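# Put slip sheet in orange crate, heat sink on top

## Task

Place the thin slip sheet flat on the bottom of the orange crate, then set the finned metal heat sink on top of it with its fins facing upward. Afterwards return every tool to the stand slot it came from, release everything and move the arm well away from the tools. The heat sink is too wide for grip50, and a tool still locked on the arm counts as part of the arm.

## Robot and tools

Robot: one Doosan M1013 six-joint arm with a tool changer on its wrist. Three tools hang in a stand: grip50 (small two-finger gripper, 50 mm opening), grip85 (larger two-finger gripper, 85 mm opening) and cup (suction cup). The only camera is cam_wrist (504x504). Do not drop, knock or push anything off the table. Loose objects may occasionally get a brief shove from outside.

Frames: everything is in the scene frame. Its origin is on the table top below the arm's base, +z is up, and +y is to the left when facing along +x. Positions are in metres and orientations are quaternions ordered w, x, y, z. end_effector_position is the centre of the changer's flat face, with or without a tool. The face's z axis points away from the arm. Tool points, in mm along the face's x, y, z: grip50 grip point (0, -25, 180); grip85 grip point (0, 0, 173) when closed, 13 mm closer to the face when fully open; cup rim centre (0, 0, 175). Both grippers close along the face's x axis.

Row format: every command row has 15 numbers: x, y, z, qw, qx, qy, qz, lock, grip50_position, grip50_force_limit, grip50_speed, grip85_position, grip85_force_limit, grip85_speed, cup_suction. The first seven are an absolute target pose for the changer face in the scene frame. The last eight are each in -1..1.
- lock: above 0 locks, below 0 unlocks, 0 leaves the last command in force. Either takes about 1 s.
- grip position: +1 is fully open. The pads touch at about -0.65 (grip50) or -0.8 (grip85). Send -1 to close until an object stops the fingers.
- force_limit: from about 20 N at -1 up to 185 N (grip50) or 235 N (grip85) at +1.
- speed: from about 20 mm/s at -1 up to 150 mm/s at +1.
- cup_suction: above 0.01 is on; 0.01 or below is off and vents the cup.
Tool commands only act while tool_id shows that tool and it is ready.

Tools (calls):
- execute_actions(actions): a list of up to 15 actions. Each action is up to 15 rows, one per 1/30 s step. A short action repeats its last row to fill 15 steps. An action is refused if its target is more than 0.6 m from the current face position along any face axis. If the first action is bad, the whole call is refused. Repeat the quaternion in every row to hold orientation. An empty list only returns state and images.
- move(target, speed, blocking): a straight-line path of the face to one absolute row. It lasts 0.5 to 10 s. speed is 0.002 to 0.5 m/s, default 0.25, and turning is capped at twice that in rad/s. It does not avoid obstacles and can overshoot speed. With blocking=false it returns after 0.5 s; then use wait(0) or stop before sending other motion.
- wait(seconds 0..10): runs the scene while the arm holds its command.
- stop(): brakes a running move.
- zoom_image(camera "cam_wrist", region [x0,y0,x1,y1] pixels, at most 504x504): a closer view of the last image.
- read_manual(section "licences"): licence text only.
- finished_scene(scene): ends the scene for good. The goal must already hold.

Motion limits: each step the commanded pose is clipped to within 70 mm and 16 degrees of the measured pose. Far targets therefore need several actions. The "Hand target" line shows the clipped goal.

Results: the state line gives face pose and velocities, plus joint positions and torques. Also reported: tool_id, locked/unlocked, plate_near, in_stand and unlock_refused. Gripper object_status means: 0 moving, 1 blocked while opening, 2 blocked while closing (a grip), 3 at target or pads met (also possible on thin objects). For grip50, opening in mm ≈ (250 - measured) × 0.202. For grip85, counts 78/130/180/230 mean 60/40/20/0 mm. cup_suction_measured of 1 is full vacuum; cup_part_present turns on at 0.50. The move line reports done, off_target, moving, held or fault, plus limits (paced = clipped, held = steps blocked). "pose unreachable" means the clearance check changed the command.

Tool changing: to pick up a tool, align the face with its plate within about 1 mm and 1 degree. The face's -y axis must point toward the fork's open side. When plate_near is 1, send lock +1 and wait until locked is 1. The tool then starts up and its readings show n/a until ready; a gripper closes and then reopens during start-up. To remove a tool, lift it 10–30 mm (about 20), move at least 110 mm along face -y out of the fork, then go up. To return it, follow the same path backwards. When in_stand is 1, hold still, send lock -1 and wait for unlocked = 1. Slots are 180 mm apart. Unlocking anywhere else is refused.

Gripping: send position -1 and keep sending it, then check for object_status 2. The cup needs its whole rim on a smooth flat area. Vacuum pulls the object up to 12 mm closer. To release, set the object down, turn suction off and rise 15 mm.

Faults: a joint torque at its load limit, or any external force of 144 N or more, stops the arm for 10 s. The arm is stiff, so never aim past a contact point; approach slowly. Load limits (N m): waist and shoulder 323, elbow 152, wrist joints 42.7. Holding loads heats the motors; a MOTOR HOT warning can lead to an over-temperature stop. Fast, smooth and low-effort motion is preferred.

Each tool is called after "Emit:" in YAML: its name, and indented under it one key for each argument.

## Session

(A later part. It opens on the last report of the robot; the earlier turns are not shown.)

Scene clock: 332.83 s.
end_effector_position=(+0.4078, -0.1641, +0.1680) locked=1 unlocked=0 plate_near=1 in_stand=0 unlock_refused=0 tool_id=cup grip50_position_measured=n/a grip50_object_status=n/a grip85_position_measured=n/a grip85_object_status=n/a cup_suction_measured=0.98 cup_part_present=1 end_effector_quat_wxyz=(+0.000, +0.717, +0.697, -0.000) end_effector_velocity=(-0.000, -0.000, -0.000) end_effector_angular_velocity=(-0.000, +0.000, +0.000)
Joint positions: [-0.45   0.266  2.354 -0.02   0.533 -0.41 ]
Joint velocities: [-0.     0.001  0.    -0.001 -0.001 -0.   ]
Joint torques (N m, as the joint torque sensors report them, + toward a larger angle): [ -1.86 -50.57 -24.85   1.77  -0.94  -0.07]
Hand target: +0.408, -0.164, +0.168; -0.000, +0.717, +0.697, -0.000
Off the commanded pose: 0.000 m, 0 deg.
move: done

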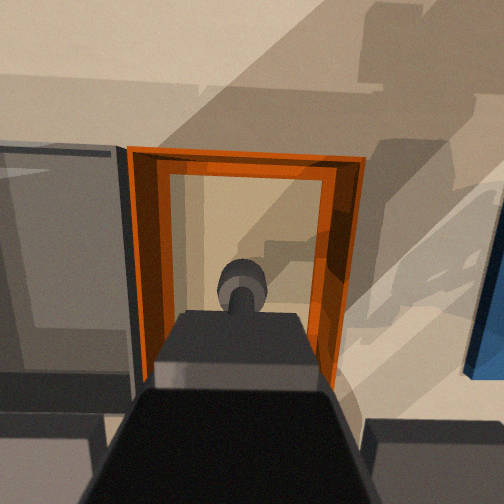

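Now release suction while holding position.

Emit:
execute_actions:
  actions:
    - [[0.4078, -0.1641, 0.168, 0, 0.7169, 0.6972, 0, 0, 1, 0, 0, 1, 0, 0, 0]]
    - [[0.4078, -0.1641, 0.168, 0, 0.7169, 0.6972, 0, 0, 1, 0, 0, 1, 0, 0, 0]]

Scene clock: 335.53 s.
end_effector_position=(+0.4078, -0.1641, +0.1680) locked=1 unlocked=0 plate_near=1 in_stand=0 unlock_refused=0 tool_id=cup grip50_position_measured=n/a grip50_object_status=n/a grip85_position_measured=n/a grip85_object_status=n/a cup_suction_measured=0.00 cup_part_present=0 end_effector_quat_wxyz=(+0.000, +0.717, +0.697, -0.000) end_effector_velocity=(-0.000, -0.000, -0.000) end_effector_angular_velocity=(+0.001, +0.000, -0.001)
Joint positions: [-0.45   0.266  2.354 -0.02   0.533 -0.41 ]
Joint velocities: [-0.001  0.     0.     0.001  0.     0.   ]
Joint torques (N m, as the joint torque sensors report them, + toward a larger angle): [ -1.94 -43.93 -20.92   1.68  -0.32   0.06]
Hand target: +0.408, -0.164, +0.168; +0.000, +0.717, +0.697, -0.000
Off the commanded pose: 0.000 m, 0 deg.

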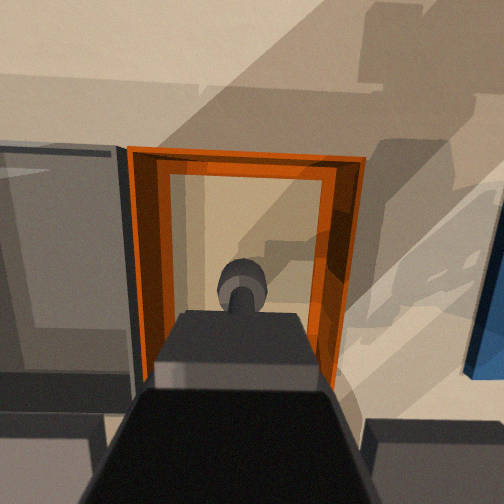

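Emit:
move:
  target: [0.4078, -0.1641, 0.235, 0, 0.7169, 0.6972, 0, 0, 1, 0, 0, 1, 0, 0, 0]
  speed: 0.12

Emit:
move:
  target: [0.588, 0.1936, 0.3805, 0, 0.7553, 0.6554, 0, 0, 1, 0, 0, 1, 0, 0, 0]
  speed: 0.35

Scene clock: 341.53 s.
end_effector_position=(+0.4079, -0.1641, +0.2348) locked=1 unlocked=0 plate_near=1 in_stand=0 unlock_refused=0 tool_id=cup grip50_position_measured=n/a grip50_object_status=n/a grip85_position_measured=n/a grip85_object_status=n/a cup_suction_measured=0.00 cup_part_present=0 end_effector_quat_wxyz=(-0.000, +0.717, +0.697, -0.000) end_effector_velocity=(+0.000, +0.001, +0.002) end_effector_angular_velocity=(+0.000, -0.000, +0.002)
Joint positions: [-0.448  0.144  2.313 -0.016  0.695 -0.413]
Joint velocities: [ 0.002 -0.003 -0.001  0.     0.004 -0.   ]
Joint torques (N m, as the joint torque sensors report them, + toward a larger angle): [ -2.42 -42.55 -30.57   2.4   -0.24  -0.36]
Hand target: +0.408, -0.164, +0.235; +0.000, +0.717, +0.697, -0.000
Off the commanded pose: 0.000 m, 0 deg.
move: done

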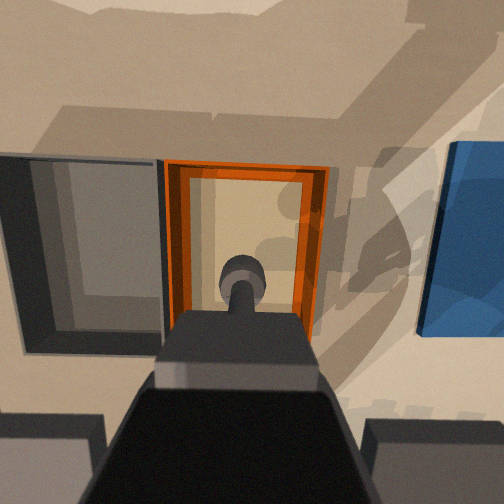

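Scene clock: 343.30 s.
end_effector_position=(+0.5878, +0.1932, +0.3803) locked=1 unlocked=0 plate_near=1 in_stand=0 unlock_refused=0 tool_id=cup grip50_position_measured=n/a grip50_object_status=n/a grip85_position_measured=n/a grip85_object_status=n/a cup_suction_measured=0.00 cup_part_present=0 end_effector_quat_wxyz=(+0.001, +0.755, +0.655, -0.001) end_effector_velocity=(+0.001, +0.001, +0.000) end_effector_angular_velocity=(-0.000, -0.000, -0.000)
Joint positions: [ 0.267  0.232  1.867 -0.002  1.058  0.405]
Joint velocities: [ 0.002  0.002 -0.003 -0.     0.001  0.002]
Joint torques (N m, as the joint torque sensors report them, + toward a larger angle): [ -3.96 -64.12 -41.13   3.34  -0.15   0.02]
Hand target: +0.588, +0.193, +0.380; +0.001, +0.755, +0.655, -0.001
Off the commanded pose: 0.001 m, 0 deg.
move: done

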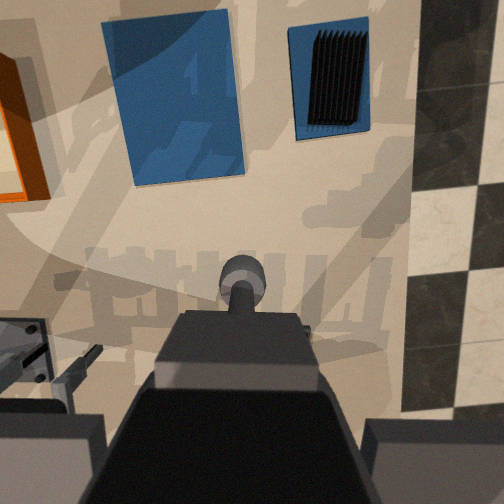

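The sheet is lying in the crate. Now returning the cup to its slot.

Emit:
move:
  target: [0.7118, 0.176, 0.3805, 0, 0.7553, 0.6554, 0, 0, 1, 0, 0, 1, 0, 0, 0]
  speed: 0.13

Emit:
move:
  target: [0.7118, 0.176, 0.3606, 0, 0.7553, 0.6554, 0, 0, 1, 0, 0, 1, 0, 0, 0]
  speed: 0.03

Scene clock: 346.90 s.
end_effector_position=(+0.7117, +0.1762, +0.3804) locked=1 unlocked=0 plate_near=1 in_stand=0 unlock_refused=0 tool_id=cup grip50_position_measured=n/a grip50_object_status=n/a grip85_position_measured=n/a grip85_object_status=n/a cup_suction_measured=0.00 cup_part_present=0 end_effector_quat_wxyz=(-0.000, +0.755, +0.655, +0.000) end_effector_velocity=(+0.001, +0.001, -0.001) end_effector_angular_velocity=(-0.001, +0.001, +0.002)
Joint positions: [ 0.201  0.398  1.639 -0.001  1.119  0.338]
Joint velocities: [ 0.001  0.002 -0.002 -0.001  0.001 -0.001]
Joint torques (N m, as the joint torque sensors report them, + toward a larger angle): [ -1.86 -79.32 -44.22   3.6   -0.15  -0.21]
Hand target: +0.712, +0.176, +0.380; -0.000, +0.755, +0.655, +0.000
Off the commanded pose: 0.000 m, 0 deg.
move: done

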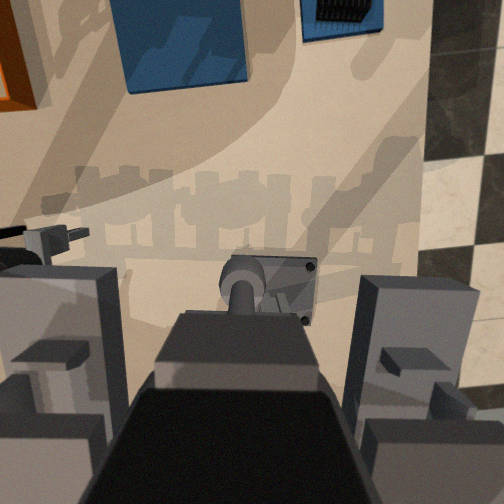

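Scene clock: 347.87 s.
end_effector_position=(+0.7118, +0.1760, +0.3607) locked=1 unlocked=0 plate_near=1 in_stand=1 unlock_refused=0 tool_id=cup grip50_position_measured=n/a grip50_object_status=n/a grip85_position_measured=n/a grip85_object_status=n/a cup_suction_measured=0.00 cup_part_present=0 end_effector_quat_wxyz=(+0.000, +0.755, +0.655, +0.000) end_effector_velocity=(+0.000, -0.002, -0.001) end_effector_angular_velocity=(-0.001, -0.000, -0.002)
Joint positions: [ 0.201  0.413  1.657 -0.001  1.087  0.338]
Joint velocities: [-0.002  0.001  0.001 -0.001 -0.001  0.   ]
Joint torques (N m, as the joint torque sensors report them, + toward a larger angle): [ -2.7  -82.64 -42.4    3.44  -0.69  -0.02]
Hand target: +0.712, +0.176, +0.361; -0.000, +0.755, +0.655, +0.000
Off the commanded pose: 0.000 m, 0 deg.
move: done

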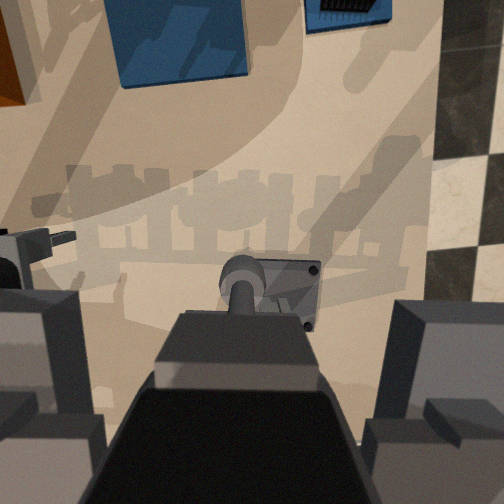

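In stand. Unlocking.

Emit:
execute_actions:
  actions:
    - [[0.7118, 0.176, 0.3602, 0, 0.7553, 0.6554, 0, -1, 1, 0, 0, 1, 0, 0, 0]]
    - [[0.7118, 0.176, 0.3602, 0, 0.7553, 0.6554, 0, -1, 1, 0, 0, 1, 0, 0, 0]]
    - [[0.7118, 0.176, 0.3602, 0, 0.7553, 0.6554, 0, -1, 1, 0, 0, 1, 0, 0, 0]]

Scene clock: 353.10 s.
end_effector_position=(+0.7118, +0.1760, +0.3602) locked=0 unlocked=1 plate_near=1 in_stand=1 unlock_refused=0 tool_id=none grip50_position_measured=n/a grip50_object_status=n/a grip85_position_measured=n/a grip85_object_status=n/a cup_suction_measured=n/a cup_part_present=n/a end_effector_quat_wxyz=(+0.000, +0.755, +0.655, +0.000) end_effector_velocity=(-0.000, -0.000, -0.000) end_effector_angular_velocity=(+0.000, +0.000, -0.000)
Joint positions: [ 0.201  0.413  1.658 -0.001  1.086  0.338]
Joint velocities: [-0.  0.  0.  0. -0.  0.]
Joint torques (N m, as the joint torque sensors report them, + toward a larger angle): [ -2.3  -71.6  -35.64   3.4   -0.64  -0.07]
Hand target: +0.712, +0.176, +0.360; +0.000, +0.755, +0.655, -0.000
Off the commanded pose: 0.000 m, 0 deg.

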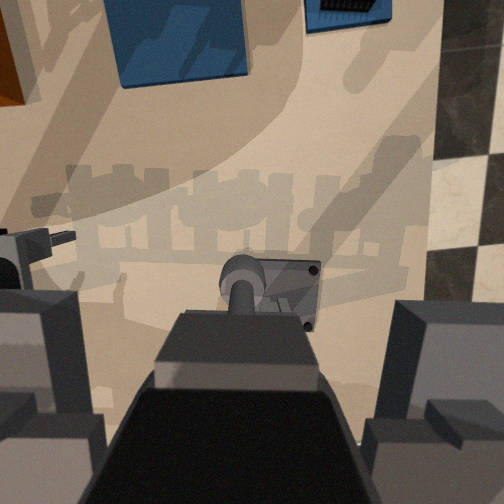

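Emit:
move:
  target: [0.7118, 0.176, 0.392, 0, 0.7553, 0.6554, 0, 0, 1, 0, 0, 1, 0, 0, 0]
  speed: 0.08

Emit:
move:
  target: [0.6611, -0.1804, 0.392, 0, 0.7553, 0.6554, 0, 0, 1, 0, 0, 1, 0, 0, 0]
  speed: 0.3

Scene clock: 367.67 s.
end_effector_position=(+0.7118, +0.1760, +0.3919) locked=0 unlocked=1 plate_near=0 in_stand=0 unlock_refused=0 tool_id=none grip50_position_measured=n/a grip50_object_status=n/a grip85_position_measured=n/a grip85_object_status=n/a cup_suction_measured=n/a cup_part_present=n/a end_effector_quat_wxyz=(+0.000, +0.755, +0.655, -0.000) end_effector_velocity=(+0.000, +0.000, +0.002) end_effector_angular_velocity=(+0.001, -0.001, +0.000)
Joint positions: [ 0.201  0.39   1.628 -0.001  1.139  0.338]
Joint velocities: [ 0.    -0.001 -0.002  0.001  0.002 -0.   ]
Joint torques (N m, as the joint torque sensors report them, + toward a larger angle): [ -3.38 -77.08 -39.87   3.55  -0.47  -0.17]
Hand target: +0.712, +0.176, +0.392; +0.000, +0.755, +0.655, -0.000
Off the commanded pose: 0.000 m, 0 deg.
move: done

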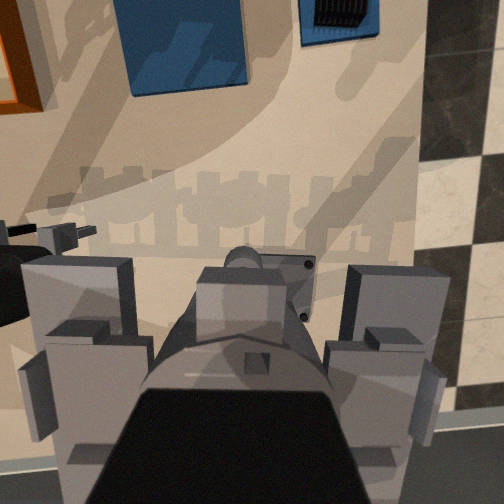

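Scene clock: 369.40 s.
end_effector_position=(+0.6614, -0.1800, +0.3920) locked=0 unlocked=1 plate_near=0 in_stand=0 unlock_refused=0 tool_id=none grip50_position_measured=n/a grip50_object_status=n/a grip85_position_measured=n/a grip85_object_status=n/a cup_suction_measured=n/a cup_part_present=n/a end_effector_quat_wxyz=(-0.000, +0.755, +0.655, +0.000) end_effector_velocity=(-0.001, -0.003, -0.000) end_effector_angular_velocity=(+0.000, +0.000, -0.002)
Joint positions: [-0.306  0.318  1.727 -0.008  1.11  -0.166]
Joint velocities: [-0.004  0.    -0.001 -0.     0.    -0.002]
Joint torques (N m, as the joint torque sensors report them, + toward a larger angle): [ -2.13 -67.75 -38.97   3.37  -0.09  -0.45]
Hand target: +0.661, -0.180, +0.392; -0.001, +0.755, +0.655, +0.000
Off the commanded pose: 0.000 m, 0 deg.
move: done

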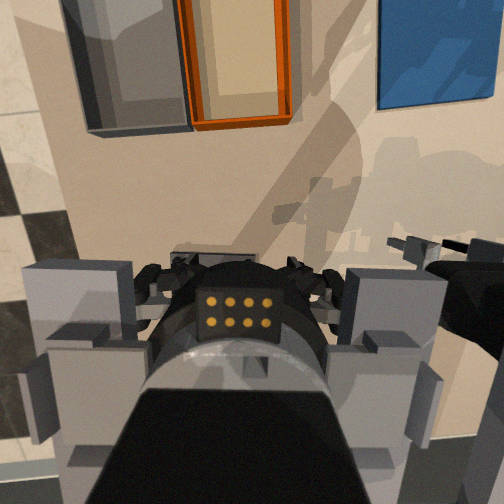

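Emit:
execute_actions:
  actions: []

Emit:
zoom_image:
  camera: "cam_wrist"
  region: [170, 250, 320, 400]

Emit:
zoom_image:
  camera: "cam_wrist"
  region: [0, 240, 170, 410]

Emit:
zoom_image:
  camera: "cam_wrist"
  region: [310, 240, 480, 410]

Scene clock: 372.37 s.
end_effector_position=(+0.6614, -0.1802, +0.3920) locked=0 unlocked=1 plate_near=0 in_stand=0 unlock_refused=0 tool_id=none grip50_position_measured=n/a grip50_object_status=n/a grip85_position_measured=n/a grip85_object_status=n/a cup_suction_measured=n/a cup_part_present=n/a end_effector_quat_wxyz=(-0.001, +0.755, +0.655, +0.000) end_effector_velocity=(-0.000, -0.000, -0.000) end_effector_angular_velocity=(-0.000, +0.001, +0.000)
Joint positions: [-0.306  0.318  1.727 -0.008  1.11  -0.166]
Joint velocities: [-0.     0.     0.001 -0.     0.     0.   ]
Joint torques (N m, as the joint torque sensors report them, + toward a larger angle): [ -1.74 -69.64 -39.37   3.55  -0.17  -0.01]
Hand target: +0.661, -0.180, +0.392; -0.001, +0.755, +0.655, +0.000
Off the commanded pose: 0.000 m, 0 deg.

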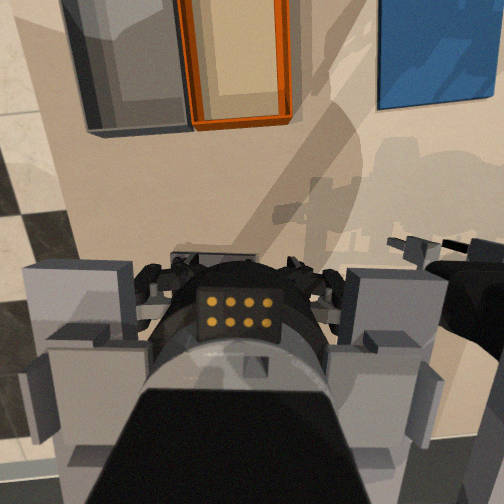

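Region (170, 250, 320, 400) of cam_wrist's 504x504 image, scaled by 3.360, with more detail than that image has.

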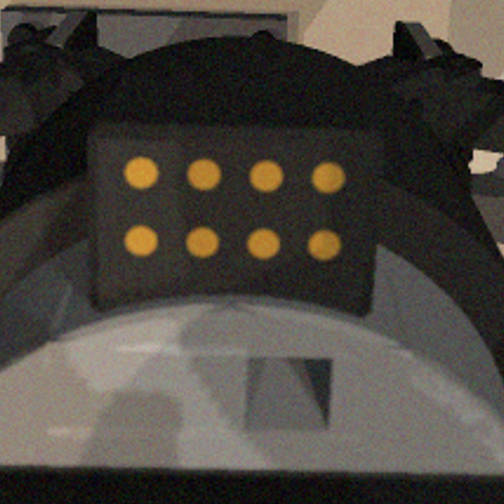

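Region (0, 240, 170, 410) of cam_wrist's 504x504 image, scaled by 2.965, with more detail than that image has.

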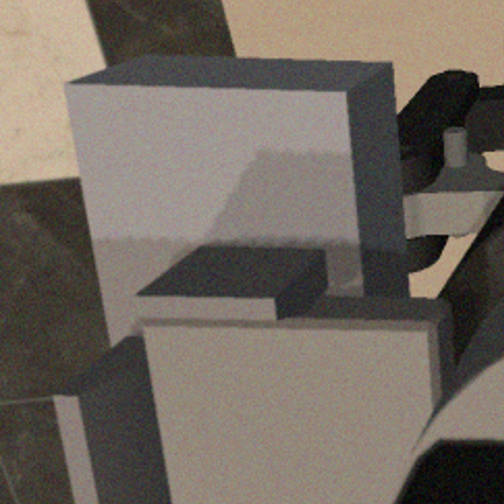

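Region (310, 240, 480, 410) of cam_wrist's 504x504 image, scaled by 2.965, with more detail than that image has.

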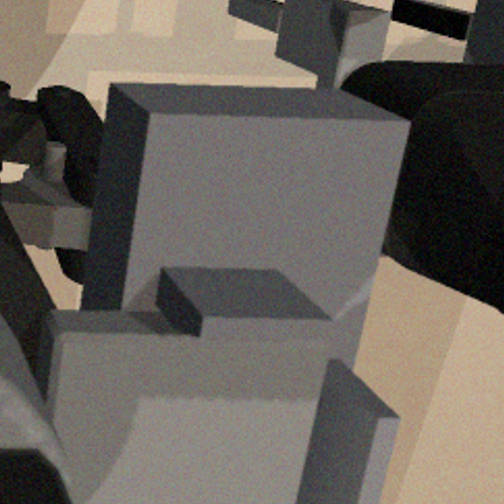

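Emit:
move:
  target: [0.6618, -0.1806, 0.3615, 0, 0.7553, 0.6554, 0, 0, 1, 0, 0, 1, 0, 0, 0]
  speed: 0.03

Scene clock: 389.90 s.
end_effector_position=(+0.6618, -0.1806, +0.3616) locked=0 unlocked=1 plate_near=0 in_stand=1 unlock_refused=0 tool_id=none grip50_position_measured=n/a grip50_object_status=n/a grip85_position_measured=n/a grip85_object_status=n/a cup_suction_measured=n/a cup_part_present=n/a end_effector_quat_wxyz=(+0.000, +0.755, +0.655, +0.000) end_effector_velocity=(-0.001, -0.001, -0.001) end_effector_angular_velocity=(+0.000, +0.001, -0.002)
Joint positions: [-0.306  0.342  1.755 -0.01   1.057 -0.165]
Joint velocities: [-0.002  0.001  0.001 -0.    -0.002  0.   ]
Joint torques (N m, as the joint torque sensors report them, + toward a larger angle): [ -1.61 -69.17 -36.84   3.21   0.03  -0.33]
Hand target: +0.662, -0.181, +0.362; -0.000, +0.755, +0.655, +0.000
Off the commanded pose: 0.000 m, 0 deg.
move: done

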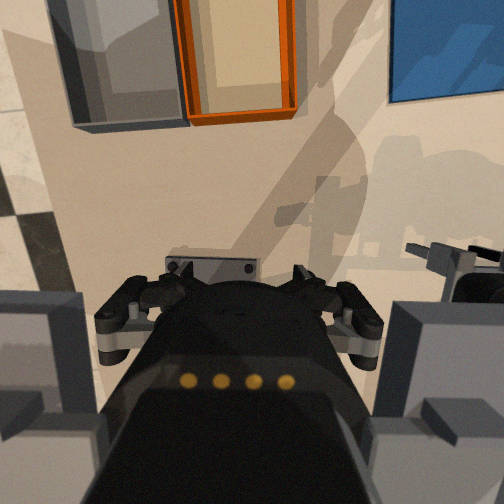

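Emit:
move:
  target: [0.6618, -0.1806, 0.3602, 0, 0.7553, 0.6554, 0, 0, 1, 0, 0, 1, 0, 0, 0]
  speed: 0.005

Scene clock: 392.00 s.
end_effector_position=(+0.6619, -0.1806, +0.3603) locked=0 unlocked=1 plate_near=1 in_stand=1 unlock_refused=0 tool_id=none grip50_position_measured=n/a grip50_object_status=n/a grip85_position_measured=n/a grip85_object_status=n/a cup_suction_measured=n/a cup_part_present=n/a end_effector_quat_wxyz=(+0.000, +0.755, +0.655, +0.000) end_effector_velocity=(-0.000, +0.000, -0.001) end_effector_angular_velocity=(+0.001, +0.001, -0.000)
Joint positions: [-0.306  0.343  1.756 -0.01   1.055 -0.165]
Joint velocities: [ 0.     0.     0.001  0.    -0.     0.   ]
Joint torques (N m, as the joint torque sensors report them, + toward a larger angle): [ -7.92 -66.65 -27.24   2.14   2.18  -0.01]
Hand target: +0.662, -0.181, +0.360; -0.000, +0.755, +0.655, +0.000
Off the commanded pose: 0.000 m, 0 deg.
move: done

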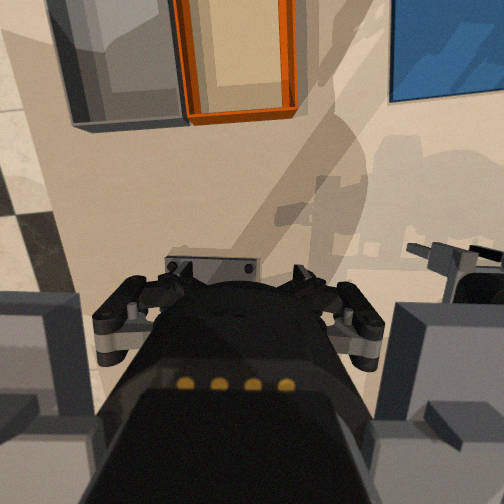

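Emit:
execute_actions:
  actions:
    - [[0.6618, -0.1806, 0.3603, 0, 0.7553, 0.6554, 0, 1, 1, 0, 0, 1, 0, 0, 0]]
    - [[0.6618, -0.1806, 0.3603, 0, 0.7553, 0.6554, 0, 1, 1, 0, 0, 1, 0, 0, 0]]
    - [[0.6618, -0.1806, 0.3603, 0, 0.7553, 0.6554, 0, 1, 1, 0, 0, 1, 0, 0, 0]]

Scene clock: 398.00 s.
end_effector_position=(+0.6618, -0.1806, +0.3603) locked=1 unlocked=0 plate_near=1 in_stand=1 unlock_refused=0 tool_id=grip85 grip50_position_measured=n/a grip50_object_status=n/a grip85_position_measured=n/a grip85_object_status=n/a cup_suction_measured=n/a cup_part_present=n/a end_effector_quat_wxyz=(-0.000, +0.755, +0.655, -0.000) end_effector_velocity=(+0.000, +0.000, +0.001) end_effector_angular_velocity=(+0.001, -0.001, -0.000)
Joint positions: [-0.306  0.343  1.756 -0.01   1.055 -0.165]
Joint velocities: [ 0.    -0.    -0.     0.001  0.     0.   ]
Joint torques (N m, as the joint torque sensors report them, + toward a larger angle): [ -9.72 -87.71 -26.13   2.32   8.89   2.42]
Hand target: +0.662, -0.181, +0.360; -0.000, +0.755, +0.655, +0.000
Off the commanded pose: 0.000 m, 0 deg.

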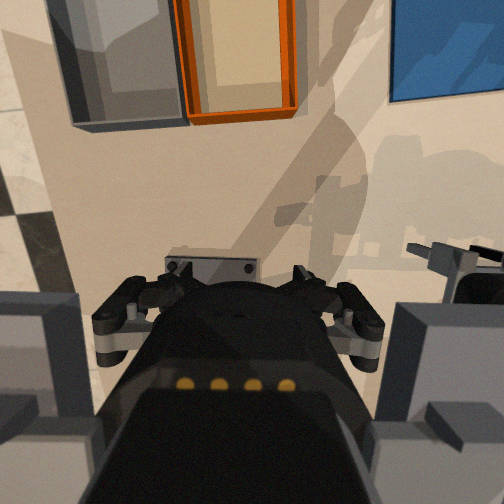

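Emit:
move:
  target: [0.6623, -0.1807, 0.3805, 0, 0.7553, 0.6554, 0, 0, 1, 0, 0, 1, 0, 0, 0]
  speed: 0.05

Scene clock: 407.20 s.
end_effector_position=(+0.6623, -0.1807, +0.3804) locked=1 unlocked=0 plate_near=1 in_stand=0 unlock_refused=0 tool_id=grip85 grip50_position_measured=n/a grip50_object_status=n/a grip85_position_measured=3 grip85_object_status=3 cup_suction_measured=n/a cup_part_present=n/a end_effector_quat_wxyz=(-0.000, +0.755, +0.655, -0.000) end_effector_velocity=(+0.001, +0.001, +0.002) end_effector_angular_velocity=(-0.001, -0.000, +0.002)
Joint positions: [-0.306  0.328  1.737 -0.01   1.09  -0.165]
Joint velocities: [ 0.002 -0.    -0.002 -0.     0.003  0.   ]
Joint torques (N m, as the joint torque sensors report them, + toward a larger angle): [ -2.21 -78.04 -44.36   3.28   0.08  -0.18]
Hand target: +0.662, -0.181, +0.380; +0.000, +0.755, +0.655, -0.000
Off the commanded pose: 0.000 m, 0 deg.
move: done

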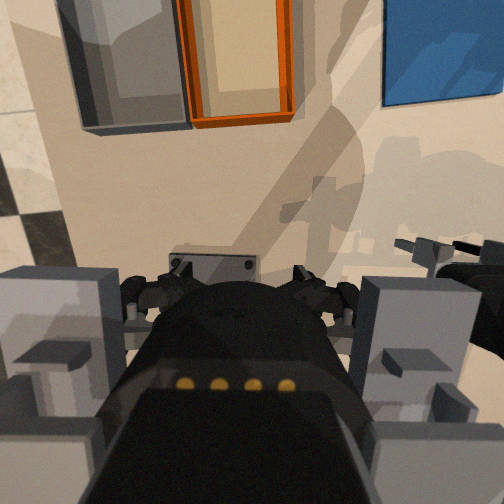

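Emit:
zoom_image:
  camera: "cam_wrist"
  region: [0, 255, 190, 445]

Emit:
zoom_image:
  camera: "cam_wrist"
  region: [314, 255, 504, 445]

Region (0, 255, 190, 445) of cam_wrist's 504x504 image, scaled by 2.653, with more detail than that image has.

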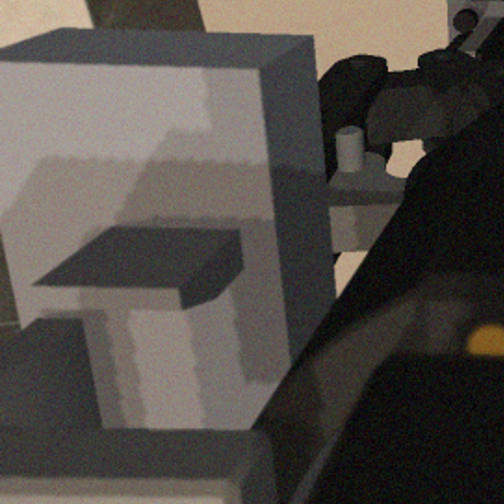

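Region (314, 255, 504, 445) of cam_wrist's 504x504 image, scaled by 2.653, with more detail than that image has.

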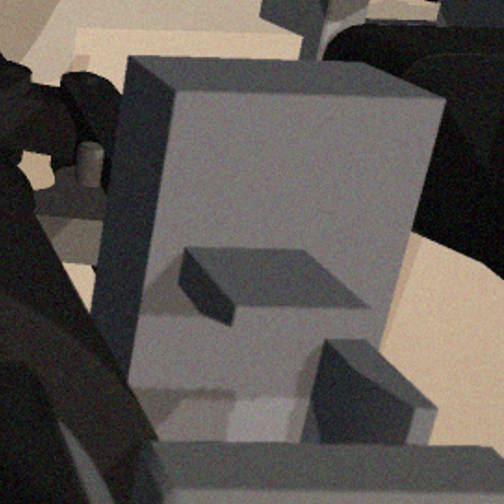

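Emit:
move:
  target: [0.5385, -0.1631, 0.3805, 0, 0.7553, 0.6554, 0, 0, 1, 0, 0, 1, 0, 0, 0]
  speed: 0.15

Emit:
move:
  target: [0.3905, 0.3348, 0.27, 0, 0.7553, 0.6554, 0, 0, 1, 0, 0, 1, 0, 0, 0]
  speed: 0.35

Scene clock: 421.33 s.
end_effector_position=(+0.5386, -0.1632, +0.3806) locked=1 unlocked=0 plate_near=1 in_stand=0 unlock_refused=0 tool_id=grip85 grip50_position_measured=n/a grip50_object_status=n/a grip85_position_measured=3 grip85_object_status=3 cup_suction_measured=n/a cup_part_present=n/a end_effector_quat_wxyz=(-0.000, +0.755, +0.655, +0.000) end_effector_velocity=(-0.001, +0.000, -0.000) end_effector_angular_velocity=(+0.001, +0.000, -0.001)
Joint positions: [-0.343  0.145  1.97  -0.01   1.039 -0.201]
Joint velocities: [-0.001 -0.002  0.002  0.001 -0.    -0.001]
Joint torques (N m, as the joint torque sensors report them, + toward a larger angle): [ -3.44 -59.81 -43.71   3.24  -0.39  -0.32]
Hand target: +0.538, -0.163, +0.381; -0.000, +0.755, +0.655, +0.000
Off the commanded pose: 0.000 m, 0 deg.
move: done

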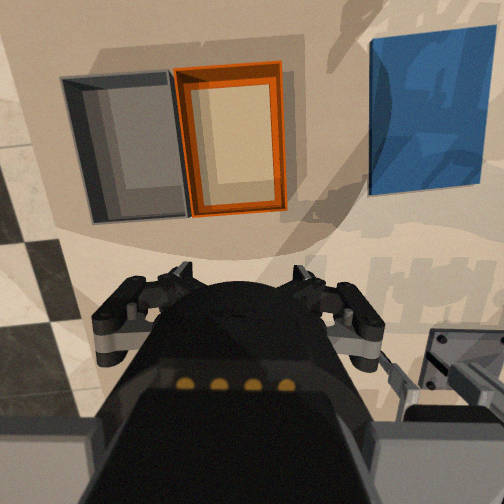

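Scene clock: 423.43 s.
end_effector_position=(+0.3901, +0.3340, +0.2701) locked=1 unlocked=0 plate_near=1 in_stand=0 unlock_refused=0 tool_id=grip85 grip50_position_measured=n/a grip50_object_status=n/a grip85_position_measured=3 grip85_object_status=3 cup_suction_measured=n/a cup_part_present=n/a end_effector_quat_wxyz=(+0.001, +0.755, +0.655, -0.001) end_effector_velocity=(+0.000, +0.002, +0.000) end_effector_angular_velocity=(+0.000, -0.001, -0.000)
Joint positions: [0.643 0.197 2.156 0.004 0.803 0.776]
Joint velocities: [ 0.003  0.001 -0.002 -0.    -0.     0.003]
Joint torques (N m, as the joint torque sensors report them, + toward a larger angle): [ -3.8  -55.65 -38.54   2.62  -0.14  -0.24]
Hand target: +0.390, +0.334, +0.270; +0.001, +0.755, +0.655, -0.001
Off the commanded pose: 0.001 m, 0 deg.
move: done

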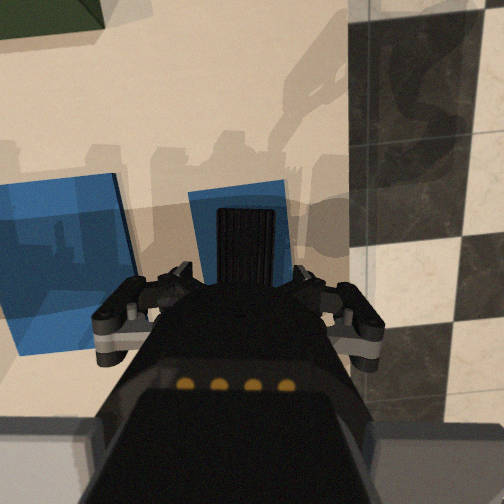

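Emit:
execute_actions:
  actions: []

Emit:
zoom_image:
  camera: "cam_wrist"
  region: [165, 170, 325, 310]

Scene clock: 425.43 s.
end_effector_position=(+0.3900, +0.3341, +0.2701) locked=1 unlocked=0 plate_near=1 in_stand=0 unlock_refused=0 tool_id=grip85 grip50_position_measured=n/a grip50_object_status=n/a grip85_position_measured=3 grip85_object_status=3 cup_suction_measured=n/a cup_part_present=n/a end_effector_quat_wxyz=(+0.001, +0.755, +0.655, -0.001) end_effector_velocity=(-0.000, +0.000, -0.000) end_effector_angular_velocity=(-0.000, -0.000, +0.001)
Joint positions: [0.643 0.197 2.156 0.004 0.803 0.776]
Joint velocities: [ 0.001  0.     0.    -0.    -0.     0.   ]
Joint torques (N m, as the joint torque sensors report them, + toward a larger angle): [ -2.88 -55.64 -36.74   2.71  -0.41  -0.12]
Hand target: +0.390, +0.334, +0.270; +0.001, +0.755, +0.655, -0.001
Off the commanded pose: 0.001 m, 0 deg.

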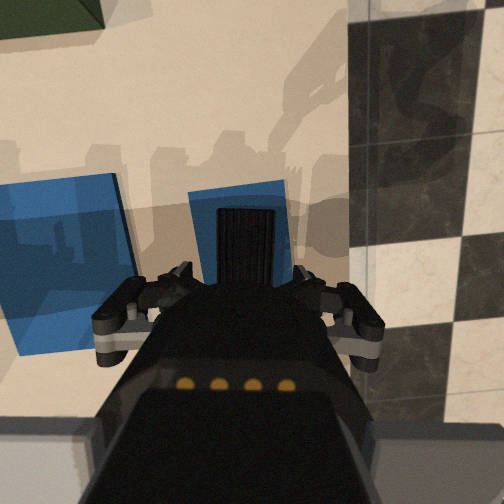

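Region (165, 170, 325, 310) of cam_wrist's 504x504 image, scaled by 3.150, with more detail than that image has; it fills the top 441 rows of this view, and the rest is white.

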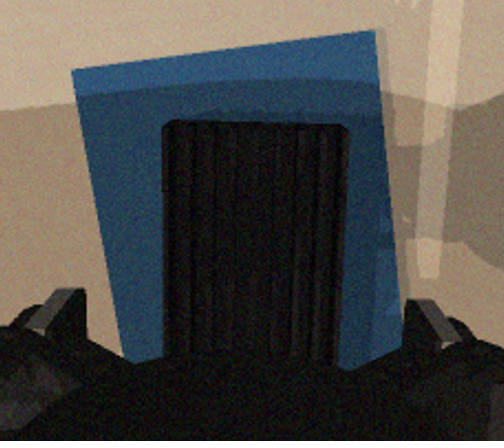

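Emit:
move:
  target: [0.3893, 0.3356, 0.202, 0, 0.7501, 0.6613, 0, 0, 1, 0, 0, 1, -0.5, 0, 0]
  speed: 0.09

Scene clock: 450.10 s.
end_effector_position=(+0.3892, +0.3356, +0.2022) locked=1 unlocked=0 plate_near=1 in_stand=0 unlock_refused=0 tool_id=grip85 grip50_position_measured=n/a grip50_object_status=n/a grip85_position_measured=3 grip85_object_status=3 cup_suction_measured=n/a cup_part_present=n/a end_effector_quat_wxyz=(+0.000, +0.750, +0.661, +0.000) end_effector_velocity=(+0.000, -0.001, -0.001) end_effector_angular_velocity=(-0.000, +0.000, -0.001)
Joint positions: [0.646 0.297 2.201 0.009 0.658 0.76 ]
Joint velocities: [-0.001  0.002  0.001  0.    -0.003 -0.   ]
Joint torques (N m, as the joint torque sensors report them, + toward a larger angle): [ -2.32 -63.84 -31.85   2.3   -0.28   0.07]
Hand target: +0.389, +0.336, +0.202; -0.000, +0.750, +0.661, -0.000
Off the commanded pose: 0.000 m, 0 deg.
move: done

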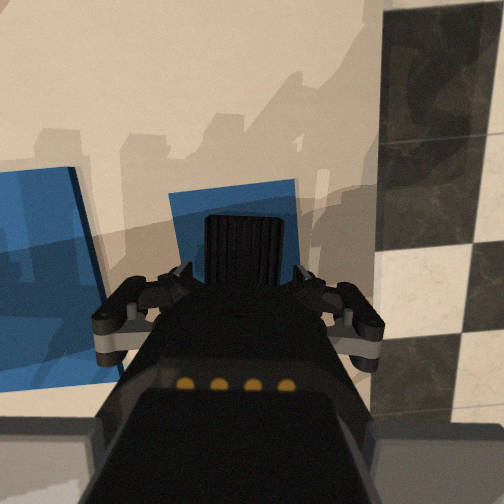

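Emit:
zoom_image:
  camera: "cam_wrist"
  region: [160, 170, 330, 310]

Region (160, 170, 330, 310) of cam_wrist's 504x504 image, scaled by 2.965, with more detail than that image has; it fills the top 415 rows of this view, and the rest is white.

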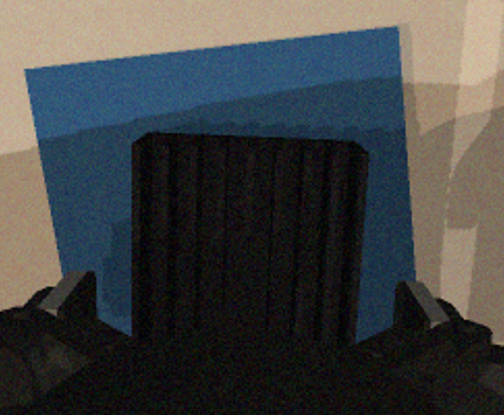

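Emit:
execute_actions:
  actions:
    - [[0.3893, 0.3356, 0.202, 0, 0.7501, 0.6613, 0, 0, 1, 0, 0, -1, -0.5, -0.3, 0]]
    - [[0.3893, 0.3356, 0.202, 0, 0.7501, 0.6613, 0, 0, 1, 0, 0, -1, -0.5, -0.3, 0]]

Scene clock: 458.23 s.
end_effector_position=(+0.3893, +0.3356, +0.2020) locked=1 unlocked=0 plate_near=1 in_stand=0 unlock_refused=0 tool_id=grip85 grip50_position_measured=n/a grip50_object_status=n/a grip85_position_measured=80 grip85_object_status=2 cup_suction_measured=n/a cup_part_present=n/a end_effector_quat_wxyz=(-0.000, +0.750, +0.661, -0.000) end_effector_velocity=(+0.000, -0.001, +0.000) end_effector_angular_velocity=(+0.000, -0.000, -0.001)
Joint positions: [0.646 0.297 2.201 0.009 0.658 0.76 ]
Joint velocities: [-0.001 -0.     0.    -0.    -0.     0.   ]
Joint torques (N m, as the joint torque sensors report them, + toward a larger angle): [ -0.13 -49.92 -25.68   2.32  -1.59  -0.16]
Hand target: +0.389, +0.336, +0.202; -0.000, +0.750, +0.661, +0.000
Off the commanded pose: 0.000 m, 0 deg.

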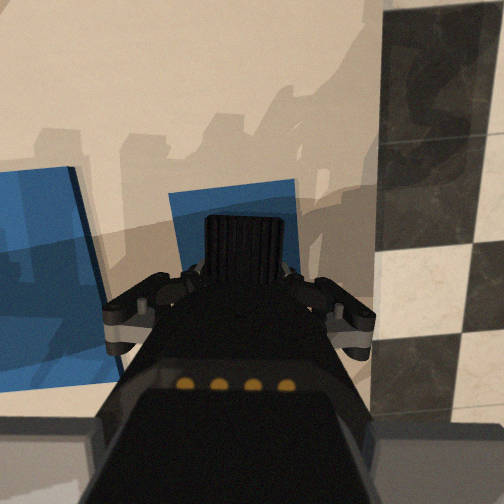

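Emit:
move:
  target: [0.3893, 0.3356, 0.24, 0, 0.7501, 0.6613, 0, 0, 1, 0, 0, -1, -0.5, -0.3, 0]
  speed: 0.08

Emit:
move:
  target: [0.4078, -0.1641, 0.262, 0, 0.7169, 0.6972, 0, 0, 1, 0, 0, -1, -0.5, -0.3, 0]
  speed: 0.3

Scene clock: 463.33 s.
end_effector_position=(+0.3893, +0.3356, +0.2399) locked=1 unlocked=0 plate_near=1 in_stand=0 unlock_refused=0 tool_id=grip85 grip50_position_measured=n/a grip50_object_status=n/a grip85_position_measured=80 grip85_object_status=2 cup_suction_measured=n/a cup_part_present=n/a end_effector_quat_wxyz=(+0.000, +0.750, +0.661, -0.000) end_effector_velocity=(-0.000, +0.001, +0.001) end_effector_angular_velocity=(+0.000, -0.001, +0.002)
Joint positions: [0.646 0.24  2.178 0.008 0.738 0.76 ]
Joint velocities: [ 0.002 -0.002 -0.001 -0.     0.003 -0.   ]
Joint torques (N m, as the joint torque sensors report them, + toward a larger angle): [ -2.33 -60.61 -35.54   2.44  -0.34  -0.21]
Hand target: +0.389, +0.336, +0.240; +0.000, +0.750, +0.661, +0.000
Off the commanded pose: 0.000 m, 0 deg.
move: done

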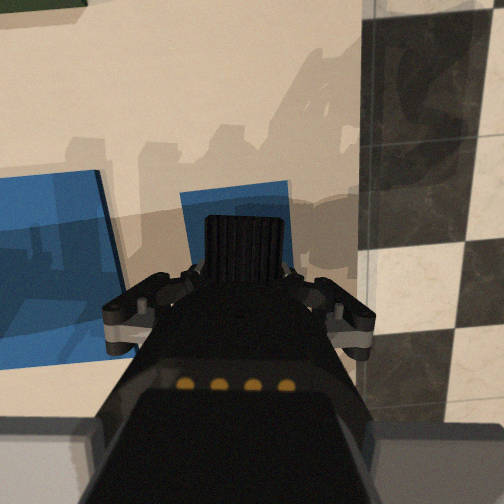

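Scene clock: 465.53 s.
end_effector_position=(+0.4081, -0.1632, +0.2620) locked=1 unlocked=0 plate_near=1 in_stand=0 unlock_refused=0 tool_id=grip85 grip50_position_measured=n/a grip50_object_status=n/a grip85_position_measured=80 grip85_object_status=2 cup_suction_measured=n/a cup_part_present=n/a end_effector_quat_wxyz=(-0.001, +0.717, +0.697, +0.001) end_effector_velocity=(+0.000, -0.001, -0.000) end_effector_angular_velocity=(+0.002, -0.000, +0.001)
Joint positions: [-0.447  0.1    2.292 -0.011  0.762 -0.415]
Joint velocities: [-0.003  0.002 -0.001  0.002  0.    -0.006]
Joint torques (N m, as the joint torque sensors report them, + toward a larger angle): [ -1.34 -43.6  -36.13   2.44  -0.27   0.04]
Hand target: +0.408, -0.163, +0.262; -0.001, +0.717, +0.697, +0.001
Off the commanded pose: 0.001 m, 0 deg.
move: done

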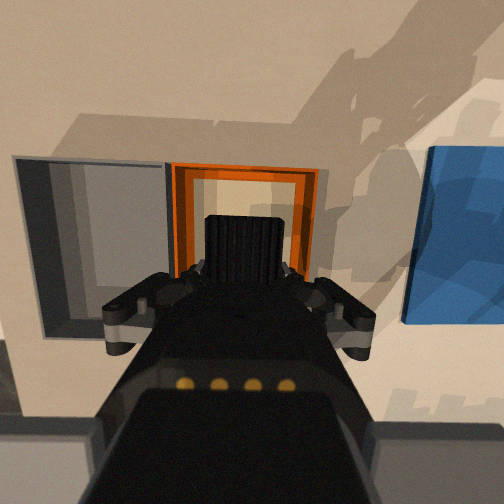

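Emit:
zoom_image:
  camera: "cam_wrist"
  region: [150, 150, 340, 310]

Region (150, 150, 340, 310) of cam_wrist's 504x504 image, scaled by 2.653, with more detail than that image has; it fills the top 424 rows of this view, and the rest is white.

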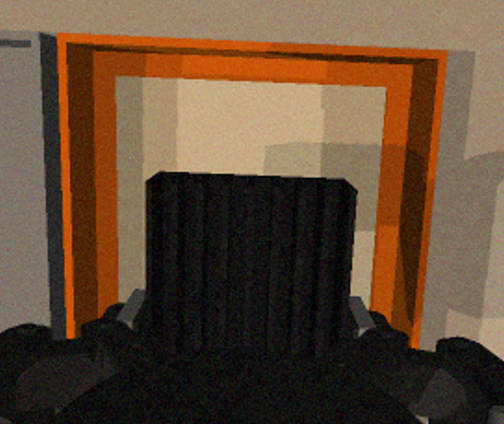

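Emit:
move:
  target: [0.4078, -0.1645, 0.2, 0, 0.7169, 0.6972, 0, 0, 1, 0, 0, -1, -0.5, -0.3, 0]
  speed: 0.07

Scene clock: 474.63 s.
end_effector_position=(+0.4077, -0.1645, +0.2002) locked=1 unlocked=0 plate_near=1 in_stand=0 unlock_refused=0 tool_id=grip85 grip50_position_measured=n/a grip50_object_status=n/a grip85_position_measured=80 grip85_object_status=2 cup_suction_measured=n/a cup_part_present=n/a end_effector_quat_wxyz=(+0.000, +0.717, +0.697, +0.000) end_effector_velocity=(-0.000, +0.000, -0.002) end_effector_angular_velocity=(+0.000, +0.000, +0.001)
Joint positions: [-0.45   0.205  2.336 -0.018  0.611 -0.413]
Joint velocities: [ 0.001  0.003  0.001 -0.    -0.004  0.   ]
Joint torques (N m, as the joint torque sensors report them, + toward a larger angle): [ -0.23 -50.99 -30.52   1.91  -0.63  -0.09]
Hand target: +0.408, -0.164, +0.200; -0.000, +0.717, +0.697, +0.000
Off the commanded pose: 0.000 m, 0 deg.
move: done

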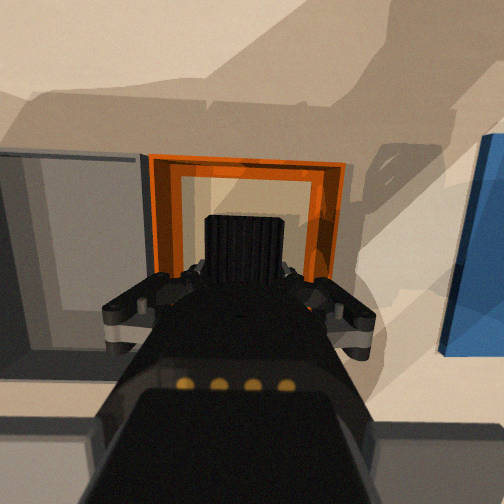

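Emit:
zoom_image:
  camera: "cam_wrist"
  region: [130, 140, 360, 320]

Region (130, 140, 360, 320) of cam_wrist's 504x504 image, scaled by 2.191, with more detail than that image has; it fills the top 394 rows of this view, and the rest is white.

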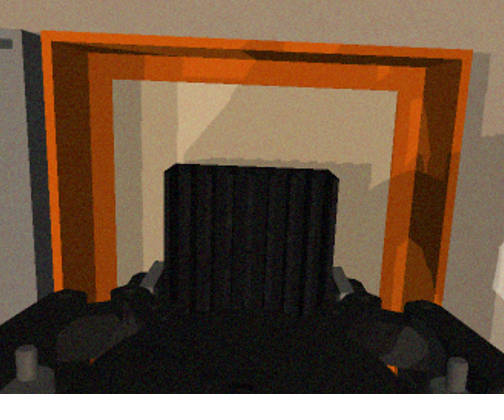

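Emit:
move:
  target: [0.4078, -0.1645, 0.198, 0, 0.7169, 0.6972, 0, 0, 1, 0, 0, -1, -0.5, -0.3, 0]
  speed: 0.006

Scene clock: 480.53 s.
end_effector_position=(+0.4078, -0.1645, +0.1980) locked=1 unlocked=0 plate_near=1 in_stand=0 unlock_refused=0 tool_id=grip85 grip50_position_measured=n/a grip50_object_status=n/a grip85_position_measured=80 grip85_object_status=2 cup_suction_measured=n/a cup_part_present=n/a end_effector_quat_wxyz=(-0.000, +0.717, +0.697, +0.000) end_effector_velocity=(-0.000, +0.000, -0.000) end_effector_angular_velocity=(+0.000, +0.000, +0.000)
Joint positions: [-0.45   0.209  2.338 -0.018  0.606 -0.412]
Joint velocities: [ 0.001  0.     0.001  0.001 -0.001  0.   ]
Joint torques (N m, as the joint torque sensors report them, + toward a larger angle): [ -3.62 -49.96 -29.22   1.75  -0.22   0.  ]
Hand target: +0.408, -0.164, +0.198; -0.000, +0.717, +0.697, +0.000
Off the commanded pose: 0.000 m, 0 deg.
move: done

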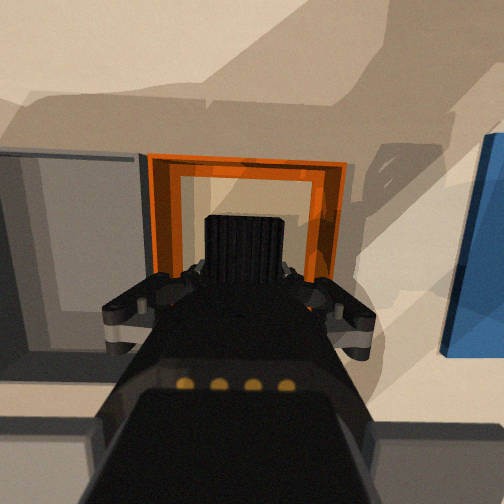

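Emit:
move:
  target: [0.4078, -0.1645, 0.1968, 0, 0.7169, 0.6972, 0, 0, 1, 0, 0, -1, -0.5, -0.3, 0]
  speed: 0.004

Scene clock: 482.83 s.
end_effector_position=(+0.4079, -0.1645, +0.1969) locked=1 unlocked=0 plate_near=1 in_stand=0 unlock_refused=0 tool_id=grip85 grip50_position_measured=n/a grip50_object_status=n/a grip85_position_measured=80 grip85_object_status=2 cup_suction_measured=n/a cup_part_present=n/a end_effector_quat_wxyz=(+0.000, +0.717, +0.697, +0.000) end_effector_velocity=(-0.000, -0.000, -0.000) end_effector_angular_velocity=(-0.000, +0.000, +0.000)
Joint positions: [-0.45   0.211  2.338 -0.018  0.603 -0.412]
Joint velocities: [-0.     0.001  0.    -0.001 -0.001  0.   ]
Joint torques (N m, as the joint torque sensors report them, + toward a larger angle): [ -2.05 -36.67 -23.8    1.85  -2.39  -0.06]
Hand target: +0.408, -0.164, +0.197; -0.000, +0.717, +0.697, -0.000
Off the commanded pose: 0.000 m, 0 deg.
move: done

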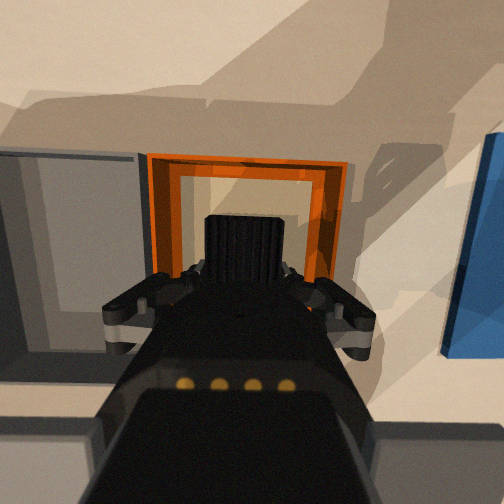

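Contact made. Opening the gripper partially to release.

Emit:
execute_actions:
  actions:
    - [[0.4078, -0.1645, 0.1973, 0, 0.7169, 0.6972, 0, 0, 1, 0, 0, 0.68, -0.5, -0.3, 0]]

Emit:
move:
  target: [0.4078, -0.1645, 0.26, 0, 0.7169, 0.6972, 0, 0, 1, 0, 0, 0.68, -0.5, -0.3, 0]
  speed: 0.1

Scene clock: 486.13 s.
end_effector_position=(+0.4077, -0.1645, +0.1972) locked=1 unlocked=0 plate_near=1 in_stand=0 unlock_refused=0 tool_id=grip85 grip50_position_measured=n/a grip50_object_status=n/a grip85_position_measured=44 grip85_object_status=0 cup_suction_measured=n/a cup_part_present=n/a end_effector_quat_wxyz=(-0.000, +0.717, +0.697, -0.000) end_effector_velocity=(-0.000, -0.001, +0.000) end_effector_angular_velocity=(-0.000, +0.000, -0.001)
Joint positions: [-0.45   0.21   2.338 -0.018  0.604 -0.412]
Joint velocities: [-0.002 -0.    -0.    -0.001  0.001 -0.   ]
Joint torques (N m, as the joint torque sensors report them, + toward a larger angle): [ -2.05 -48.84 -28.31   2.08  -0.33  -0.21]
Hand target: +0.408, -0.165, +0.197; +0.000, +0.717, +0.697, -0.000
Off the commanded pose: 0.000 m, 0 deg.

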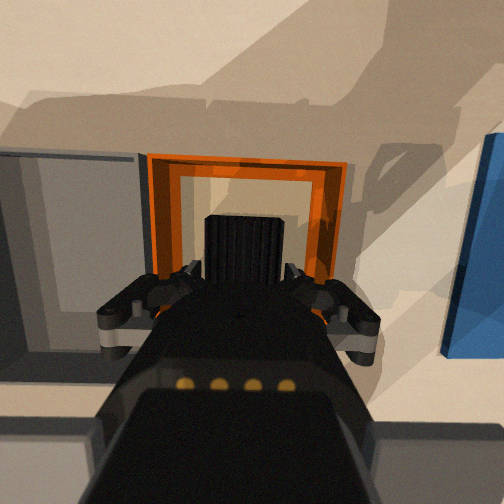

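Scene clock: 487.17 s.
end_effector_position=(+0.4079, -0.1645, +0.2598) locked=1 unlocked=0 plate_near=1 in_stand=0 unlock_refused=0 tool_id=grip85 grip50_position_measured=n/a grip50_object_status=n/a grip85_position_measured=44 grip85_object_status=3 cup_suction_measured=n/a cup_part_present=n/a end_effector_quat_wxyz=(-0.000, +0.717, +0.697, -0.000) end_effector_velocity=(+0.001, +0.000, +0.002) end_effector_angular_velocity=(+0.000, -0.001, +0.001)
Joint positions: [-0.449  0.104  2.294 -0.015  0.755 -0.415]
Joint velocities: [ 0.001 -0.002 -0.002  0.001  0.003 -0.   ]
Joint torques (N m, as the joint torque sensors report them, + toward a larger angle): [ -2.22 -43.03 -34.46   2.56  -0.73  -0.17]
Hand target: +0.408, -0.165, +0.260; +0.000, +0.717, +0.697, -0.000
Off the commanded pose: 0.000 m, 0 deg.
move: done

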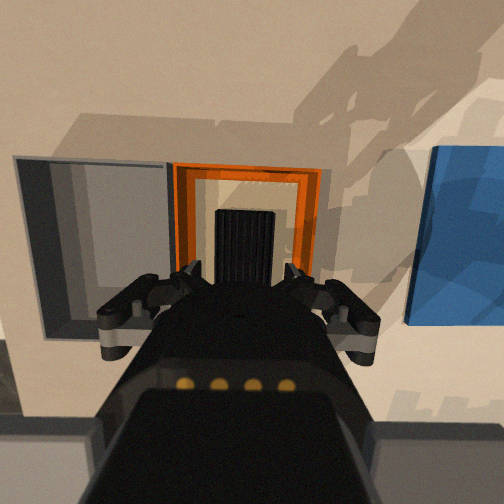

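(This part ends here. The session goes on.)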